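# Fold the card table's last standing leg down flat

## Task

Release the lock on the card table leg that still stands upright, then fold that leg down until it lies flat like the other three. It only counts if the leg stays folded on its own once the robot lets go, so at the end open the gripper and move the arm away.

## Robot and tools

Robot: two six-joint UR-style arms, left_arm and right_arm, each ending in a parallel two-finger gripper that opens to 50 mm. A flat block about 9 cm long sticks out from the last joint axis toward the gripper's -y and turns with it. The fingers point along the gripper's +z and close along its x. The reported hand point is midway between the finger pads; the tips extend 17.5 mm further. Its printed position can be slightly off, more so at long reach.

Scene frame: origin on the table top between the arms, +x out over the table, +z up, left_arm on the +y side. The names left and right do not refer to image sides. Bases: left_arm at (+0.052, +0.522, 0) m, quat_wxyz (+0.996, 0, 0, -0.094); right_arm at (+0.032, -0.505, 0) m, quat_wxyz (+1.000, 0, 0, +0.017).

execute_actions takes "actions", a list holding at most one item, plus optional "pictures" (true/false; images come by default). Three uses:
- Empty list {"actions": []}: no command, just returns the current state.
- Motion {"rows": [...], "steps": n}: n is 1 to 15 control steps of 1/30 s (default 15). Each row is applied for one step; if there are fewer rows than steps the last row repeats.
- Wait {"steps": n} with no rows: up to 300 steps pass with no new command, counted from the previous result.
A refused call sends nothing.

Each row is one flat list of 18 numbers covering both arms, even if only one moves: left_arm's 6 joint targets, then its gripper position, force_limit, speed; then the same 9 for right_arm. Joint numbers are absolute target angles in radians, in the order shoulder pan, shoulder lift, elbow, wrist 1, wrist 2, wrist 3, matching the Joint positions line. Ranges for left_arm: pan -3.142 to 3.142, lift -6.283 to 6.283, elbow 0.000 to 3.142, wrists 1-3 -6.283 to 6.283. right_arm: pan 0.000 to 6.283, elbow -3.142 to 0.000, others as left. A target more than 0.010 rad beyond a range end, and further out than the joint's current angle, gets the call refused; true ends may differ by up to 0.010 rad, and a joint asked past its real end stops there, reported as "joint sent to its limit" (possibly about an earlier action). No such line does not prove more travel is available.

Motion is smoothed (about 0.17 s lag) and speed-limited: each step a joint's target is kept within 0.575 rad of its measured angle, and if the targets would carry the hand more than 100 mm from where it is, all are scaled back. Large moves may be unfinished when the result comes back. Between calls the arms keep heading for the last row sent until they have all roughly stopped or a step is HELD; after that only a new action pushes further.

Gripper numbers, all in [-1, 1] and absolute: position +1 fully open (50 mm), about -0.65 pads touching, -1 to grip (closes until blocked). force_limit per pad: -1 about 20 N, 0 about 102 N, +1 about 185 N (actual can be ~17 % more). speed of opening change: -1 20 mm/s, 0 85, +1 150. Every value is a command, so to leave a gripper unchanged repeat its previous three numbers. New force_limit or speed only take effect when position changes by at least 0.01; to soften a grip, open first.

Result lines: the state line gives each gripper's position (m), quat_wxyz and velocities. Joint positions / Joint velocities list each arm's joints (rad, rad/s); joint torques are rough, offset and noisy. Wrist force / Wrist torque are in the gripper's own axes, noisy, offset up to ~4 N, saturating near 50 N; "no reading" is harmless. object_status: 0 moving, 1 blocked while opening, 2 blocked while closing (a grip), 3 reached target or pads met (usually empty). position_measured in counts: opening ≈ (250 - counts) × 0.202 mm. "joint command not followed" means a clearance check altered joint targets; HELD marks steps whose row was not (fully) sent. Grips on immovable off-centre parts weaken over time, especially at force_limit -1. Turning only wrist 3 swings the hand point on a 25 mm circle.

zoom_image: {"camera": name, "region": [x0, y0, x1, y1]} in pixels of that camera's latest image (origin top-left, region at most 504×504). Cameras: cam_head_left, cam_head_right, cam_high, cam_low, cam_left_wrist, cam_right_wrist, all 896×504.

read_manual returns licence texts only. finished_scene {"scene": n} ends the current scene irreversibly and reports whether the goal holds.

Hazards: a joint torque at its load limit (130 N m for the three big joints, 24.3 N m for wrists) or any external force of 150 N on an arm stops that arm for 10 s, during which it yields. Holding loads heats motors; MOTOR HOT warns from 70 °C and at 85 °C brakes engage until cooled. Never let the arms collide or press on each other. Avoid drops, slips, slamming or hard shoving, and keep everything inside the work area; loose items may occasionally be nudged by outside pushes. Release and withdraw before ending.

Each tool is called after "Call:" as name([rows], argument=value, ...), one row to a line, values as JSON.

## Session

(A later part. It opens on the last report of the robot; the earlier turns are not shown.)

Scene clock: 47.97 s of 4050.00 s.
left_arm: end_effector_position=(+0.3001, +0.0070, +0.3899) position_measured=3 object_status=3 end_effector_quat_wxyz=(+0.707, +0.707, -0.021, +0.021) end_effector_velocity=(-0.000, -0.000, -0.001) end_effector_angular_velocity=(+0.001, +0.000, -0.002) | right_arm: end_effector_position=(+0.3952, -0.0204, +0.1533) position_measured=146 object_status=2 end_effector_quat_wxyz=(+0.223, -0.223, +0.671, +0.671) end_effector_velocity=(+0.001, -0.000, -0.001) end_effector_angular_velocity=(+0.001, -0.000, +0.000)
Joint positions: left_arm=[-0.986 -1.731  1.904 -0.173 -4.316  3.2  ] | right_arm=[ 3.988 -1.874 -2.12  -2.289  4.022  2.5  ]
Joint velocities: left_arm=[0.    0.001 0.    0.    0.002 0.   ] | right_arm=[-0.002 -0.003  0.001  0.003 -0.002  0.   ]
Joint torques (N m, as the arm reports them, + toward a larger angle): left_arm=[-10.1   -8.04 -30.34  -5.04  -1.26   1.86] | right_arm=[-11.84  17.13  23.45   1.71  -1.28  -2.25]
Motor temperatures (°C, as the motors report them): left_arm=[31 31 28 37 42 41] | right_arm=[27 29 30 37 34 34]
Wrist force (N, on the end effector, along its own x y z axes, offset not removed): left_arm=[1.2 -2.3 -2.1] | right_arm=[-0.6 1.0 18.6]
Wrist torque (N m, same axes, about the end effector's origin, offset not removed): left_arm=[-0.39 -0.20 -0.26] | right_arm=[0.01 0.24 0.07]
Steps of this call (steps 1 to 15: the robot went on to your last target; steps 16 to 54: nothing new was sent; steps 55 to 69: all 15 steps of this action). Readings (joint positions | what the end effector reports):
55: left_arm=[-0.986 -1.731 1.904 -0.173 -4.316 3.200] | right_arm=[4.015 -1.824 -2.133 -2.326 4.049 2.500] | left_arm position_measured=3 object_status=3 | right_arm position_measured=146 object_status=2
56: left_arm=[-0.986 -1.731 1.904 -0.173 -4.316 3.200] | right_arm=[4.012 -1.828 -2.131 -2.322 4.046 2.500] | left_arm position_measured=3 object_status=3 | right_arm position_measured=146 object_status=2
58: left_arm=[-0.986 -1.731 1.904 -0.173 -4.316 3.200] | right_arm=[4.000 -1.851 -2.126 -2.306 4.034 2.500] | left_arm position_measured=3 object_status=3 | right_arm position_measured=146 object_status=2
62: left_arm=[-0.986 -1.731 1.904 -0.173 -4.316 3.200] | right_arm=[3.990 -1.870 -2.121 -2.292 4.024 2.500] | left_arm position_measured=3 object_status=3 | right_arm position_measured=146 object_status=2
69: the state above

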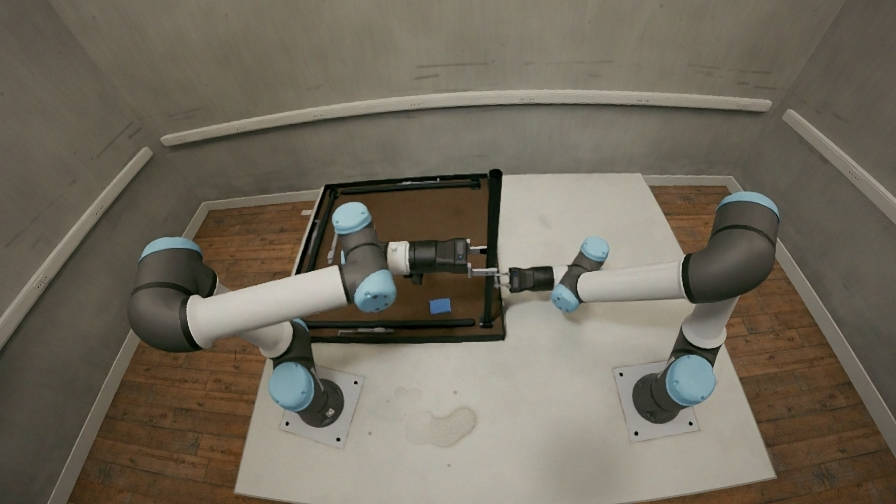

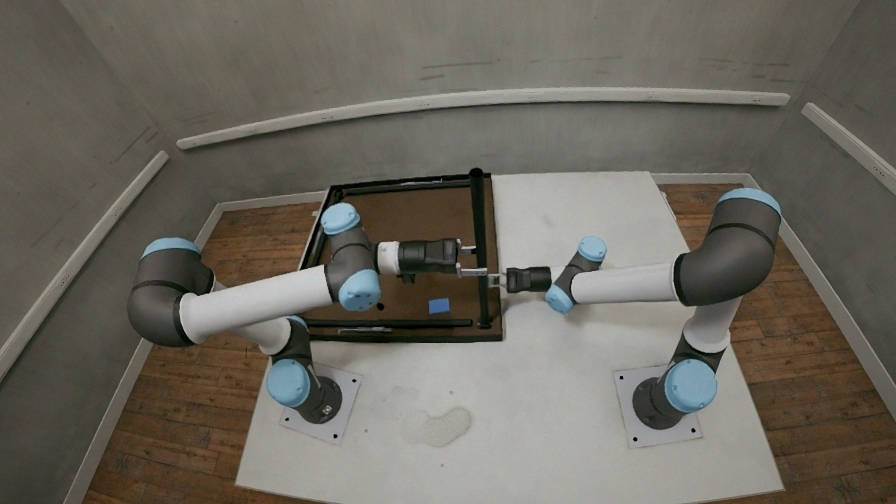

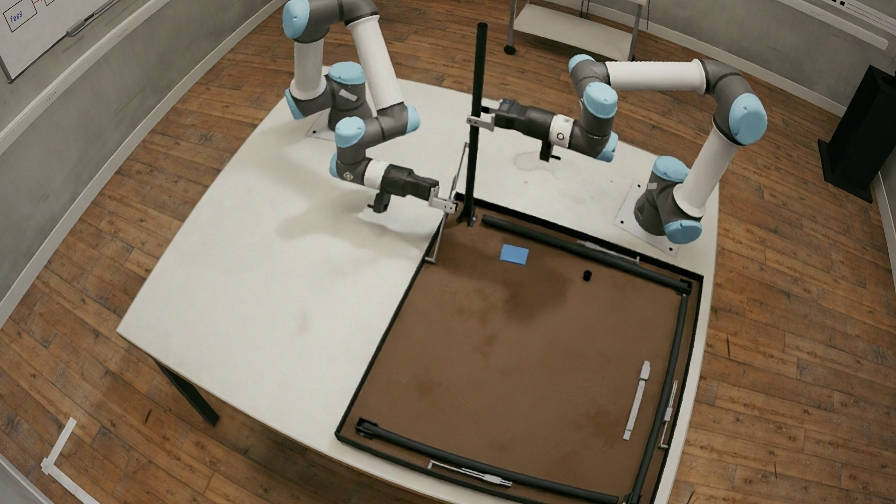

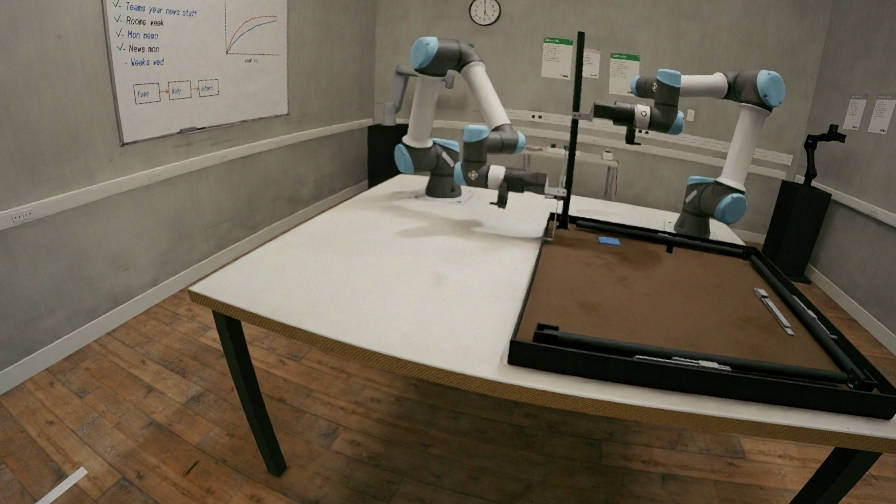

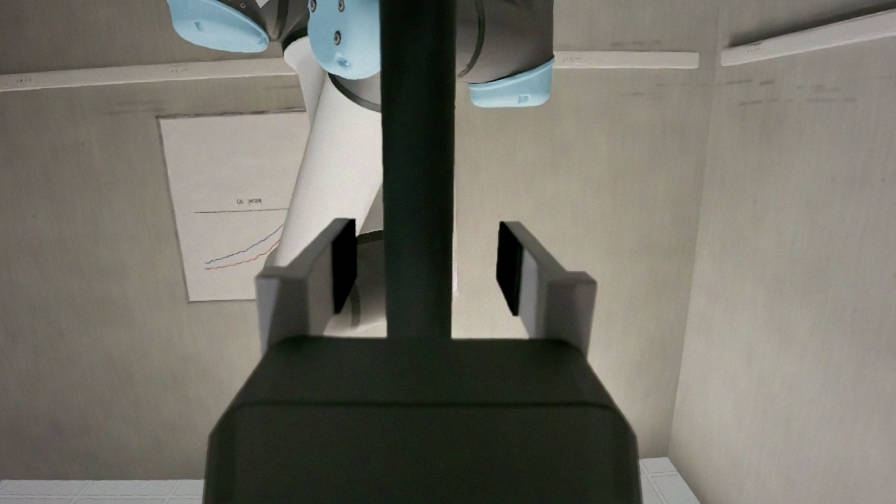

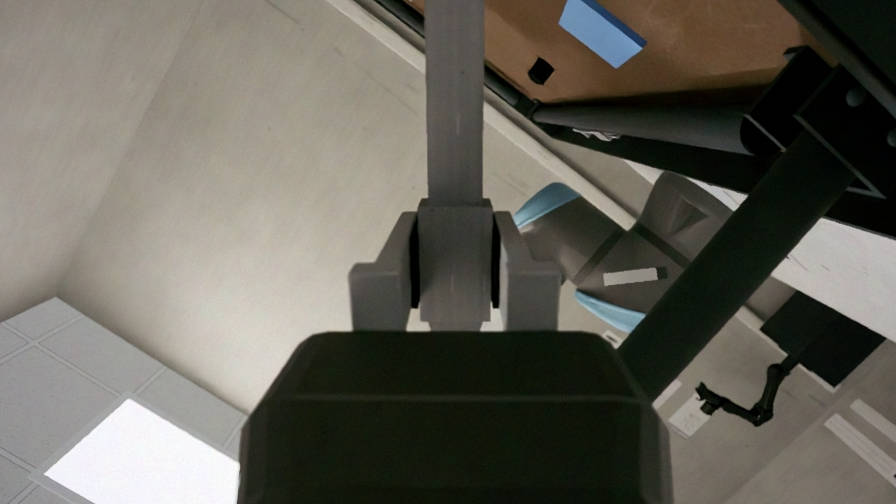

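Call:
execute_actions([
  {"rows":[[-0.986,-1.731,1.904,-0.173,-4.316,3.2,1,0,0,3.968,-1.879,-2.087,-2.317,4.002,2.575,-1,-0.3,0]]},
], pictures=false)

Call:
execute_actions([
  {"rows":[[-0.975,-1.722,1.894,-0.172,-4.305,3.2,1,0,0,3.947,-1.884,-2.053,-2.346,3.981,2.65,-1,-0.3,0]]},
])

Scene clock: 51.73 s of 4050.00 s.
left_arm: end_effector_position=(+0.3001, +0.0070, +0.3899) position_measured=3 object_status=3 end_effector_quat_wxyz=(+0.707, +0.707, -0.021, +0.021) end_effector_velocity=(+0.000, +0.000, +0.001) end_effector_angular_velocity=(-0.001, +0.000, +0.001) | right_arm: end_effector_position=(+0.4045, -0.0197, +0.1587) position_measured=146 object_status=2 end_effector_quat_wxyz=(+0.198, -0.198, +0.679, +0.679) end_effector_velocity=(+0.001, +0.000, +0.001) end_effector_angular_velocity=(+0.001, +0.004, +0.000)
Joint positions: left_arm=[-0.986 -1.731  1.904 -0.173 -4.316  3.2  ] | right_arm=[ 3.968 -1.879 -2.087 -2.317  4.002  2.575]
Joint velocities: left_arm=[ 0.    -0.001 -0.     0.    -0.001 -0.   ] | right_arm=[-0.001 -0.     0.003 -0.002 -0.001  0.005]
Joint torques (N m, as the arm reports them, + toward a larger angle): left_arm=[ -9.96  -8.37 -30.97  -5.02  -1.27   1.81] | right_arm=[-1.07 18.34 33.89  2.19 -1.24  2.12]
Motor temperatures (°C, as the motors report them): left_arm=[31 31 28 37 42 41] | right_arm=[27 29 30 37 34 34]
Wrist force (N, on the end effector, along its own x y z axes, offset not removed): left_arm=[-2.5 -0.1 -3.9] | right_arm=[3.0 1.4 -12.5]
Wrist torque (N m, same axes, about the end effector's origin, offset not removed): left_arm=[0.21 0.49 -0.06] | right_arm=[0.08 -0.08 -0.05]
Steps of this call (steps 1 to 15: the robot went on to your last target; steps 16 to 90: nothing new was sent; then 0.27 s passed at rest; steps 91 to 105: all 15 steps of this action). Readings (joint positions | what the end effector reports):
91: left_arm=[-0.986 -1.731 1.904 -0.173 -4.316 3.200] | right_arm=[3.988 -1.874 -2.120 -2.289 4.022 2.500] | left_arm position_measured=3 object_status=3 | right_arm position_measured=146 object_status=2
92: left_arm=[-0.986 -1.731 1.904 -0.173 -4.316 3.200] | right_arm=[3.986 -1.875 -2.117 -2.292 4.019 2.505] | left_arm position_measured=3 object_status=3 | right_arm position_measured=146 object_status=2
94: left_arm=[-0.986 -1.731 1.904 -0.173 -4.316 3.200] | right_arm=[3.977 -1.877 -2.102 -2.305 4.011 2.538] | left_arm position_measured=3 object_status=3 | right_arm position_measured=146 object_status=2
98: left_arm=[-0.986 -1.731 1.904 -0.173 -4.316 3.200] | right_arm=[3.970 -1.879 -2.090 -2.315 4.004 2.568] | left_arm position_measured=3 object_status=3 | right_arm position_measured=146 object_status=2
105: the state above

Scene clock: 52.23 s of 4050.00 s.
left_arm: end_effector_position=(+0.3042, +0.0062, +0.3909) position_measured=3 object_status=3 end_effector_quat_wxyz=(+0.707, +0.707, -0.021, +0.021) end_effector_velocity=(+0.000, +0.000, +0.000) end_effector_angular_velocity=(-0.001, -0.000, -0.001) | right_arm: end_effector_position=(+0.4141, -0.0197, +0.1650) position_measured=146 object_status=2 end_effector_quat_wxyz=(+0.172, -0.172, +0.686, +0.686) end_effector_velocity=(+0.001, +0.000, +0.001) end_effector_angular_velocity=(+0.001, +0.004, -0.000)
Joint positions: left_arm=[-0.975 -1.722  1.894 -0.172 -4.305  3.2  ] | right_arm=[ 3.947 -1.884 -2.053 -2.346  3.981  2.65 ]
Joint velocities: left_arm=[ 0.001  0.    -0.001 -0.     0.002  0.   ] | right_arm=[-0.001 -0.     0.002 -0.001 -0.001  0.005]
Joint torques (N m, as the arm reports them, + toward a larger angle): left_arm=[ 10.02  -8.4  -31.31  -0.03   1.35   1.89] | right_arm=[-0.38 21.   36.07  2.77 -0.72  1.92]
Motor temperatures (°C, as the motors report them): left_arm=[31 31 28 37 42 41] | right_arm=[27 29 30 37 34 34]
Wrist force (N, on the end effector, along its own x y z axes, offset not removed): left_arm=[-2.2 1.2 0.2] | right_arm=[2.2 -0.1 -15.4]
Wrist torque (N m, same axes, about the end effector's origin, offset not removed): left_arm=[0.20 0.48 0.13] | right_arm=[-0.16 0.50 0.34]
Steps of this call (steps 1 to 15: all 15 steps of this action). Readings (joint positions | what the end effector reports):
1: left_arm=[-0.986 -1.731 1.904 -0.173 -4.316 3.200] | right_arm=[3.968 -1.879 -2.087 -2.317 4.002 2.575] | left_arm position_measured=3 object_status=3 | right_arm position_measured=146 object_status=2
2: left_arm=[-0.985 -1.730 1.903 -0.173 -4.315 3.200] | right_arm=[3.966 -1.880 -2.084 -2.320 3.999 2.580] | left_arm position_measured=3 object_status=3 | right_arm position_measured=146 object_status=2
4: left_arm=[-0.980 -1.726 1.898 -0.173 -4.310 3.200] | right_arm=[3.956 -1.882 -2.068 -2.333 3.990 2.613] | left_arm position_measured=3 object_status=3 | right_arm position_measured=146 object_status=2
8: left_arm=[-0.976 -1.723 1.895 -0.172 -4.306 3.200] | right_arm=[3.949 -1.884 -2.056 -2.343 3.983 2.643] | left_arm position_measured=3 object_status=3 | right_arm position_measured=146 object_status=2
15: the state above

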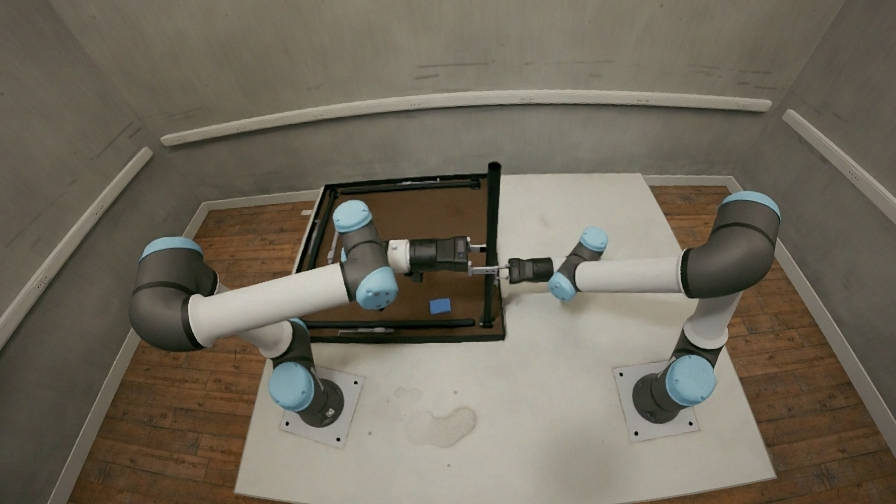

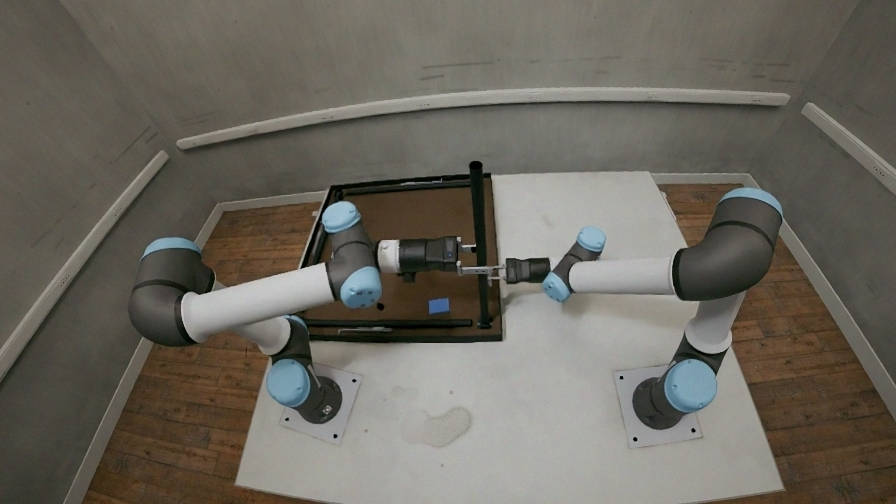

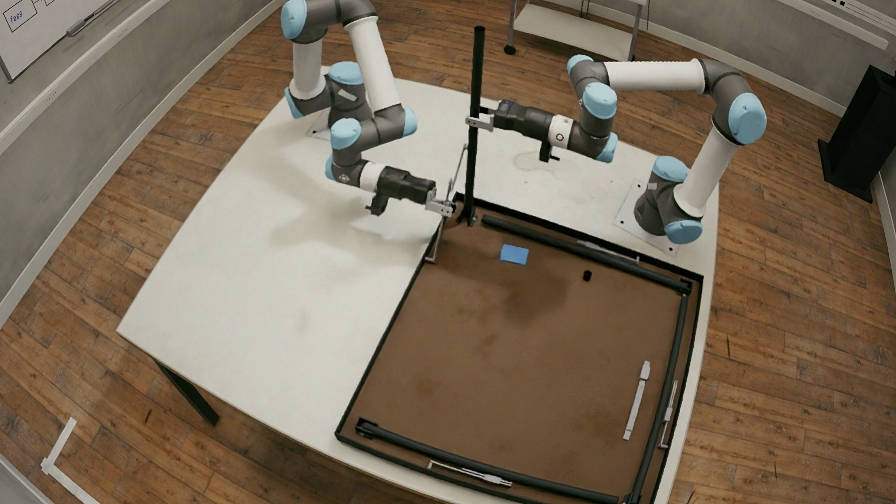

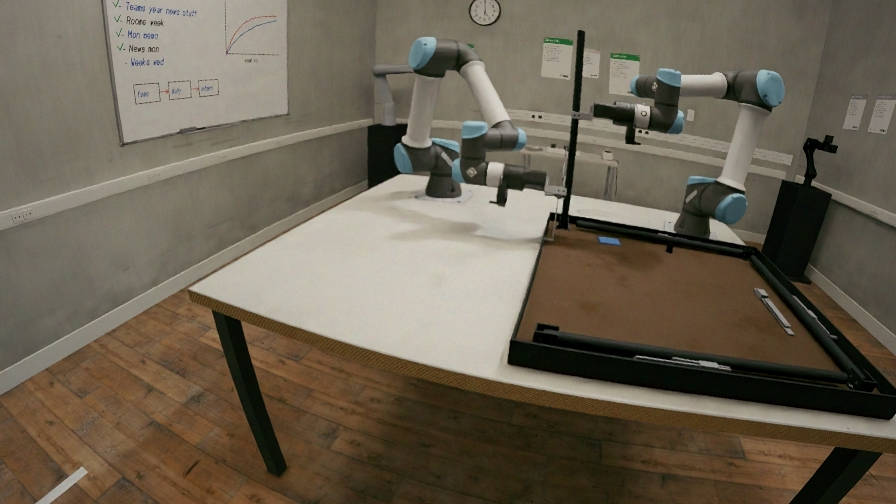

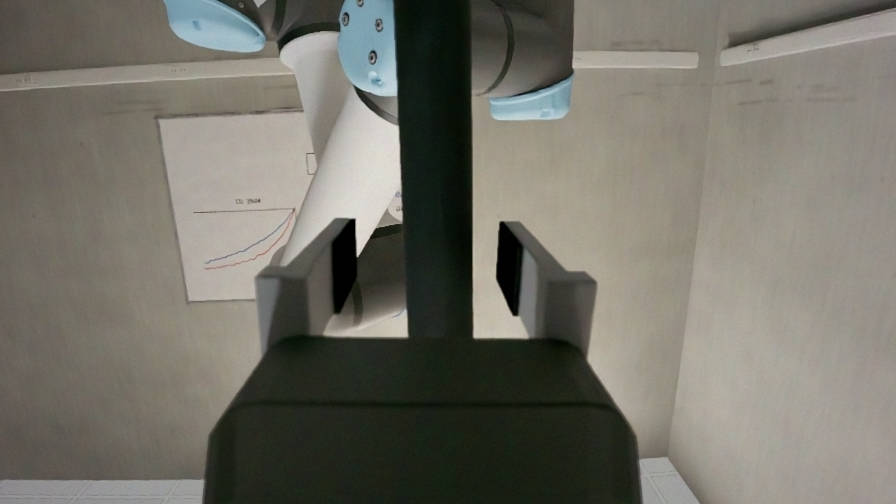

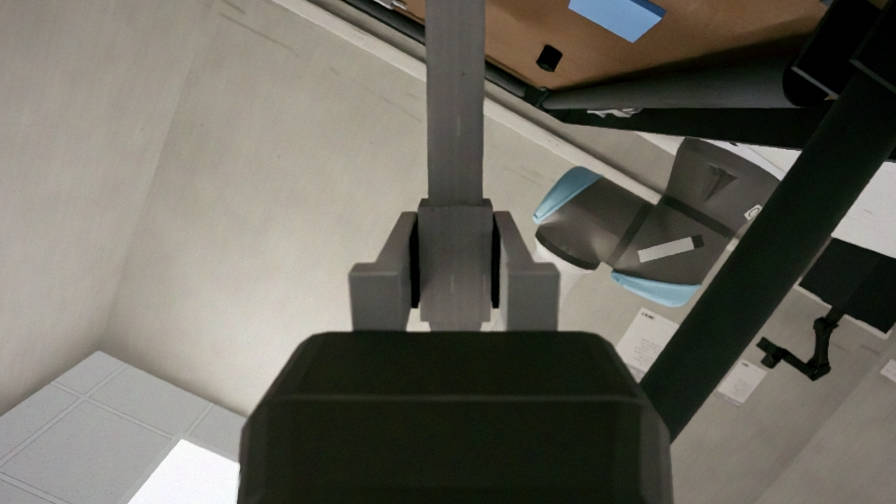

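Call:
execute_actions([
  {"rows":[[-0.96,-1.71,1.882,-0.172,-4.29,3.16,0.4,-0.5,0,3.947,-1.884,-2.053,-2.346,3.981,2.65,-1,-0.3,0]],"steps":10},
], pictures=false)

Call:
execute_actions([
  {"rows":[[-0.96,-1.71,1.882,-0.172,-4.29,3.16,0.4,-0.5,0,3.947,-1.884,-2.053,-2.346,3.981,2.65,1,-0.3,0]],"steps":10},
], pictures=false)

Call:
execute_actions([
  {"rows":[[-0.93,-1.685,1.857,-0.172,-4.26,3.13,0.4,-0.5,0,3.666,-1.8,-2.126,-2.357,3.7,2.65,1,-0.3,0]]},
], pictures=false)

Call:
execute_actions([
  {"rows":[[-0.83,-1.605,1.775,-0.17,-4.16,3.02,0.4,-0.5,0,3.666,-1.8,-2.126,-2.357,3.7,2.65,1,-0.3,0]]},
])

Scene clock: 58.10 s of 4050.00 s.
left_arm: end_effector_position=(+0.3088, +0.0054, +0.3915) position_measured=92 object_status=0 end_effector_quat_wxyz=(+0.707, +0.707, -0.007, +0.007) end_effector_velocity=(+0.002, -0.000, +0.001) end_effector_angular_velocity=(-0.000, +0.019, -0.001) | right_arm: end_effector_position=(+0.4141, -0.0197, +0.1650) position_measured=146 object_status=2 end_effector_quat_wxyz=(+0.172, -0.172, +0.686, +0.686) end_effector_velocity=(-0.000, -0.000, -0.000) end_effector_angular_velocity=(-0.000, +0.000, +0.001)
Joint positions: left_arm=[-0.961 -1.71   1.882 -0.172 -4.291  3.162] | right_arm=[ 3.947 -1.884 -2.053 -2.346  3.981  2.65 ]
Joint velocities: left_arm=[ 0.007  0.005 -0.005  0.001  0.008 -0.019] | right_arm=[ 0.    -0.    -0.001  0.001 -0.001 -0.   ]
Joint torques (N m, as the arm reports them, + toward a larger angle): left_arm=[  7.45  -9.79 -31.31  -0.55   1.19  -2.44] | right_arm=[ 0.47 20.46 36.    2.98 -0.59  1.86]
Motor temperatures (°C, as the motors report them): left_arm=[31 31 28 37 42 41] | right_arm=[27 29 30 37 34 34]
Wrist force (N, on the end effector, along its own x y z axes, offset not removed): left_arm=[-0.2 -5.4 2.8] | right_arm=[4.5 2.2 -15.0]
Wrist torque (N m, same axes, about the end effector's origin, offset not removed): left_arm=[-0.78 0.08 0.01] | right_arm=[0.28 0.11 0.20]
Steps of this call (steps 1 to 15: the robot went on to your last target; steps 16 to 90: nothing new was sent; then 2.53 s passed at rest; steps 91 to 100: all 10 steps of this action). Readings (joint positions | what the end effector reports):
91: left_arm=[-0.975 -1.722 1.894 -0.172 -4.305 3.200] | right_arm=[3.947 -1.884 -2.053 -2.346 3.981 2.650] | left_arm position_measured=5 object_status=0 | right_arm position_measured=146 object_status=2
92: left_arm=[-0.973 -1.720 1.892 -0.172 -4.303 3.196] | right_arm=[3.947 -1.884 -2.053 -2.346 3.981 2.650] | left_arm position_measured=19 object_status=0 | right_arm position_measured=146 object_status=2
94: left_arm=[-0.967 -1.715 1.887 -0.172 -4.297 3.178] | right_arm=[3.947 -1.884 -2.053 -2.346 3.981 2.650] | left_arm position_measured=47 object_status=0 | right_arm position_measured=146 object_status=2
98: left_arm=[-0.961 -1.711 1.883 -0.172 -4.291 3.164] | right_arm=[3.947 -1.884 -2.053 -2.346 3.981 2.650] | left_arm position_measured=92 object_status=0 | right_arm position_measured=146 object_status=2
100: the state above

Scene clock: 58.43 s of 4050.00 s.
left_arm: end_effector_position=(+0.3089, +0.0054, +0.3916) position_measured=92 object_status=3 end_effector_quat_wxyz=(+0.707, +0.707, -0.006, +0.007) end_effector_velocity=(+0.000, -0.000, -0.001) end_effector_angular_velocity=(+0.001, +0.001, +0.001) | right_arm: end_effector_position=(+0.4142, -0.0196, +0.1651) position_measured=18 object_status=0 end_effector_quat_wxyz=(+0.172, -0.172, +0.686, +0.686) end_effector_velocity=(-0.000, +0.000, -0.001) end_effector_angular_velocity=(-0.001, +0.001, -0.000)
Joint positions: left_arm=[-0.96  -1.71   1.882 -0.172 -4.29   3.16 ] | right_arm=[ 3.947 -1.884 -2.053 -2.346  3.981  2.65 ]
Joint velocities: left_arm=[ 0.     0.001 -0.    -0.    -0.    -0.001] | right_arm=[ 0.    -0.001  0.    -0.001  0.001  0.   ]
Joint torques (N m, as the arm reports them, + toward a larger angle): left_arm=[ 10.13  -8.93 -31.05  -1.04   0.97  -2.24] | right_arm=[-0.04 21.47 24.39  2.02 -0.77  1.75]
Motor temperatures (°C, as the motors report them): left_arm=[31 31 28 37 42 41] | right_arm=[27 29 30 37 34 34]
Wrist force (N, on the end effector, along its own x y z axes, offset not removed): left_arm=[-4.5 -1.6 1.8] | right_arm=[-0.9 1.1 1.1]
Wrist torque (N m, same axes, about the end effector's origin, offset not removed): left_arm=[-0.26 0.81 -0.06] | right_arm=[0.06 0.39 -0.04]
Steps of this call (steps 1 to 10: all 10 steps of this action). Readings (joint positions | what the end effector reports):
1: left_arm=[-0.960 -1.710 1.882 -0.172 -4.290 3.161] | right_arm=[3.947 -1.884 -2.053 -2.346 3.981 2.650] | left_arm position_measured=92 object_status=0 | right_arm position_measured=144 object_status=0
2: left_arm=[-0.960 -1.710 1.882 -0.172 -4.290 3.161] | right_arm=[3.947 -1.884 -2.053 -2.346 3.981 2.650] | left_arm position_measured=92 object_status=0 | right_arm position_measured=130 object_status=0
4: left_arm=[-0.960 -1.710 1.882 -0.172 -4.290 3.160] | right_arm=[3.947 -1.884 -2.053 -2.346 3.981 2.650] | left_arm position_measured=92 object_status=3 | right_arm position_measured=102 object_status=0
8: left_arm=[-0.960 -1.710 1.882 -0.172 -4.290 3.160] | right_arm=[3.947 -1.884 -2.053 -2.346 3.981 2.650] | left_arm position_measured=92 object_status=3 | right_arm position_measured=46 object_status=0
10: the state above

Scene clock: 58.93 s of 4050.00 s.
left_arm: end_effector_position=(+0.3200, +0.0037, +0.3929) position_measured=92 object_status=3 end_effector_quat_wxyz=(+0.707, +0.707, +0.004, -0.004) end_effector_velocity=(+0.001, -0.000, +0.000) end_effector_angular_velocity=(-0.000, +0.002, +0.000) | right_arm: end_effector_position=(+0.4320, -0.1458, +0.1775) position_measured=3 object_status=3 end_effector_quat_wxyz=(+0.172, -0.172, +0.686, +0.686) end_effector_velocity=(+0.000, -0.017, +0.001) end_effector_angular_velocity=(-0.000, +0.001, -0.000)
Joint positions: left_arm=[-0.93  -1.685  1.857 -0.172 -4.26   3.13 ] | right_arm=[ 3.669 -1.801 -2.125 -2.357  3.703  2.65 ]
Joint velocities: left_arm=[ 0.002  0.001 -0.001 -0.     0.001 -0.002] | right_arm=[-0.038  0.009 -0.008 -0.002 -0.038 -0.   ]
Joint torques (N m, as the arm reports them, + toward a larger angle): left_arm=[  8.95  -8.78 -31.28  -2.32   1.33  -2.33] | right_arm=[-4.85 43.08  6.28  0.25 -1.33  1.76]
Motor temperatures (°C, as the motors report them): left_arm=[31 31 28 37 42 41] | right_arm=[27 29 30 37 34 34]
Wrist force (N, on the end effector, along its own x y z axes, offset not removed): left_arm=[2.1 0.0 0.1] | right_arm=[0.6 1.4 1.0]
Wrist torque (N m, same axes, about the end effector's origin, offset not removed): left_arm=[0.06 -0.19 -0.12] | right_arm=[0.16 0.10 -0.15]
Steps of this call (steps 1 to 15: all 15 steps of this action). Readings (joint positions | what the end effector reports):
1: left_arm=[-0.960 -1.710 1.882 -0.172 -4.290 3.160] | right_arm=[3.947 -1.884 -2.053 -2.346 3.981 2.650] | left_arm position_measured=92 object_status=3 | right_arm position_measured=6 object_status=0
2: left_arm=[-0.957 -1.707 1.879 -0.172 -4.287 3.157] | right_arm=[3.942 -1.880 -2.057 -2.347 3.976 2.650] | left_arm position_measured=92 object_status=3 | right_arm position_measured=3 object_status=0
4: left_arm=[-0.943 -1.696 1.868 -0.172 -4.273 3.143] | right_arm=[3.877 -1.851 -2.082 -2.351 3.911 2.650] | left_arm position_measured=92 object_status=3 | right_arm position_measured=3 object_status=0
8: left_arm=[-0.933 -1.687 1.859 -0.172 -4.263 3.133] | right_arm=[3.721 -1.813 -2.115 -2.356 3.755 2.650] | left_arm position_measured=92 object_status=3 | right_arm position_measured=3 object_status=3
15: the state above

Scene clock: 59.43 s of 4050.00 s.
left_arm: end_effector_position=(+0.3581, +0.0026, +0.3964) position_measured=92 object_status=3 end_effector_quat_wxyz=(+0.706, +0.706, +0.043, -0.043) end_effector_velocity=(+0.002, +0.000, +0.000) end_effector_angular_velocity=(-0.000, +0.008, -0.001) | right_arm: end_effector_position=(+0.4321, -0.1472, +0.1776) position_measured=3 object_status=3 end_effector_quat_wxyz=(+0.172, -0.172, +0.686, +0.686) end_effector_velocity=(+0.000, +0.000, +0.001) end_effector_angular_velocity=(+0.001, -0.001, -0.000)
Joint positions: left_arm=[-0.831 -1.605  1.775 -0.17  -4.161  3.021] | right_arm=[ 3.666 -1.8   -2.126 -2.357  3.7    2.65 ]
Joint velocities: left_arm=[ 0.007  0.005 -0.006 -0.     0.008 -0.008] | right_arm=[ 0.     0.001  0.001  0.     0.    -0.   ]
Joint torques (N m, as the arm reports them, + toward a larger angle): left_arm=[  8.96 -12.31 -29.44   0.15   1.56  -2.41] | right_arm=[-6.08 44.48  5.35  0.18 -1.4   1.62]
Motor temperatures (°C, as the motors report them): left_arm=[31 31 28 37 42 41] | right_arm=[27 29 30 37 34 34]
Wrist force (N, on the end effector, along its own x y z axes, offset not removed): left_arm=[-0.8 1.2 1.5] | right_arm=[1.4 1.9 1.9]
Wrist torque (N m, same axes, about the end effector's origin, offset not removed): left_arm=[0.33 0.04 -0.37] | right_arm=[0.16 -0.06 -0.17]
Steps of this call (steps 1 to 15: all 15 steps of this action). Readings (joint positions | what the end effector reports):
1: left_arm=[-0.930 -1.685 1.857 -0.172 -4.260 3.130] | right_arm=[3.668 -1.801 -2.126 -2.357 3.702 2.650] | left_arm position_measured=92 object_status=3 | right_arm position_measured=3 object_status=3
2: left_arm=[-0.925 -1.680 1.852 -0.172 -4.255 3.125] | right_arm=[3.667 -1.800 -2.126 -2.357 3.701 2.650] | left_arm position_measured=92 object_status=3 | right_arm position_measured=3 object_status=3
4: left_arm=[-0.883 -1.645 1.816 -0.171 -4.213 3.080] | right_arm=[3.667 -1.800 -2.126 -2.357 3.701 2.650] | left_arm position_measured=92 object_status=3 | right_arm position_measured=3 object_status=3
8: left_arm=[-0.840 -1.613 1.783 -0.170 -4.170 3.032] | right_arm=[3.666 -1.800 -2.126 -2.357 3.700 2.650] | left_arm position_measured=92 object_status=3 | right_arm position_measured=3 object_status=3
15: the state above

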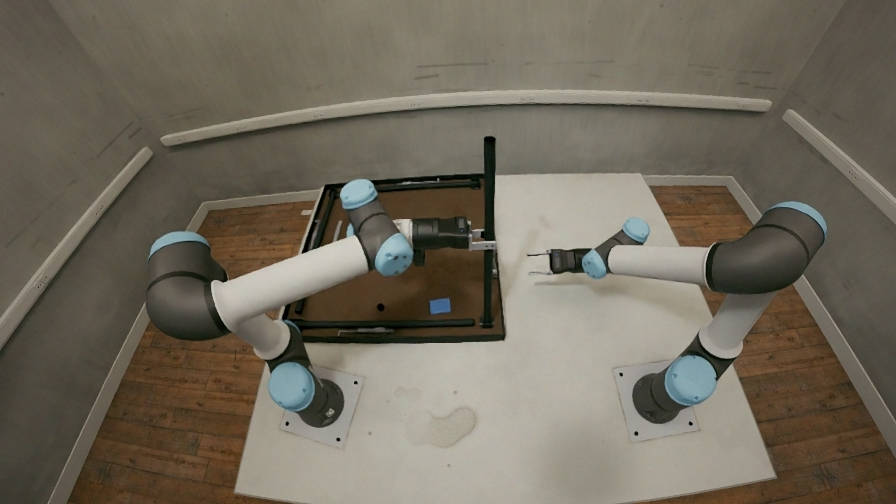

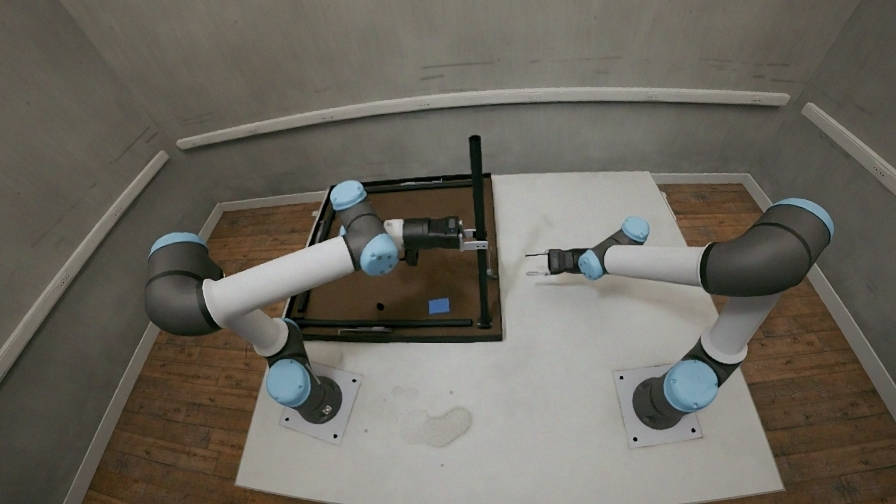

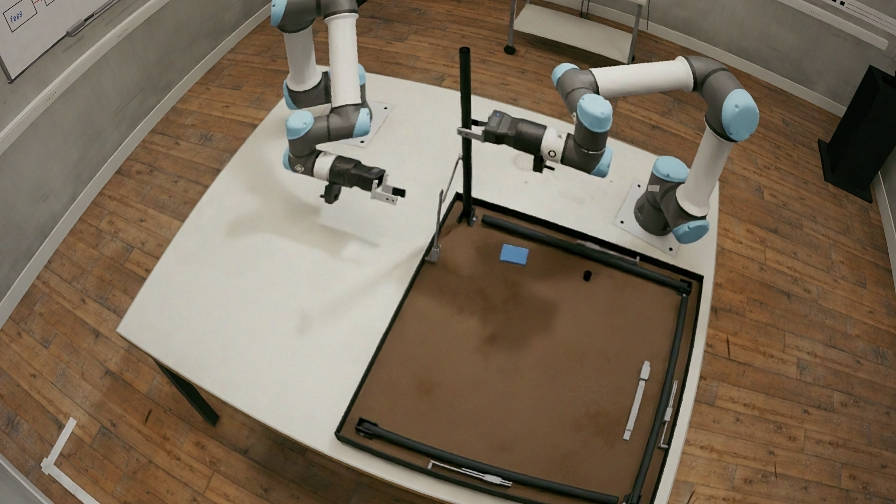

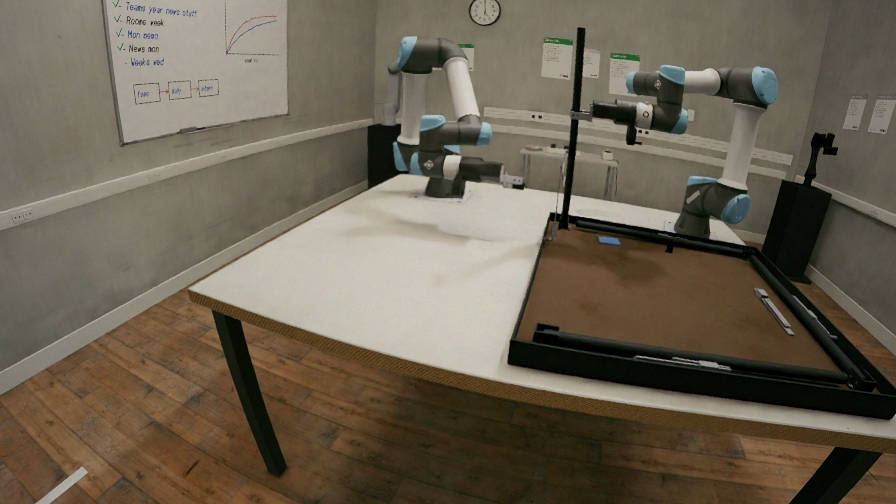

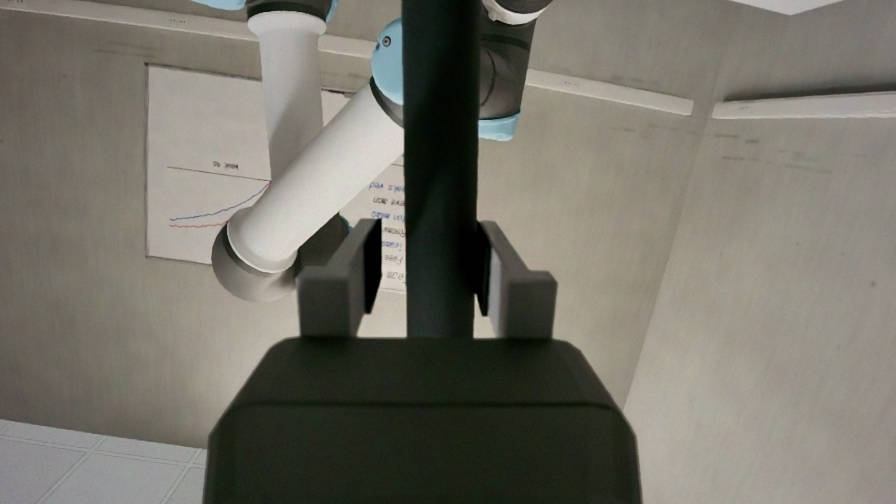

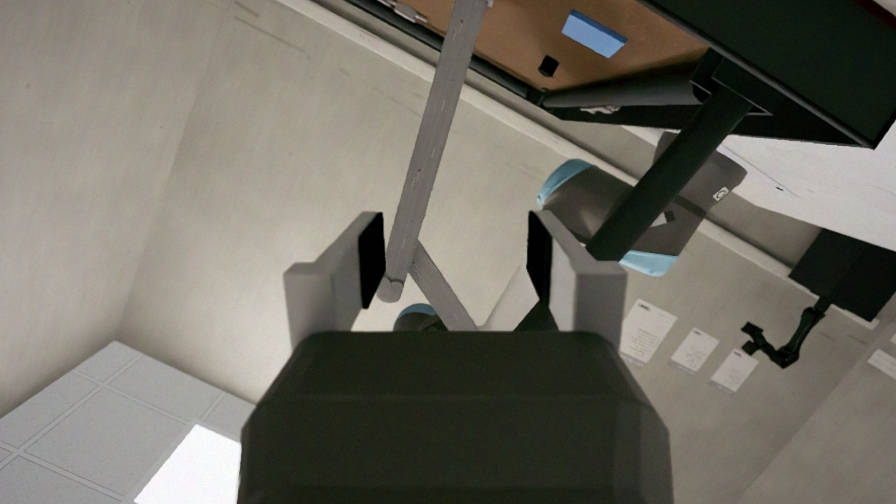

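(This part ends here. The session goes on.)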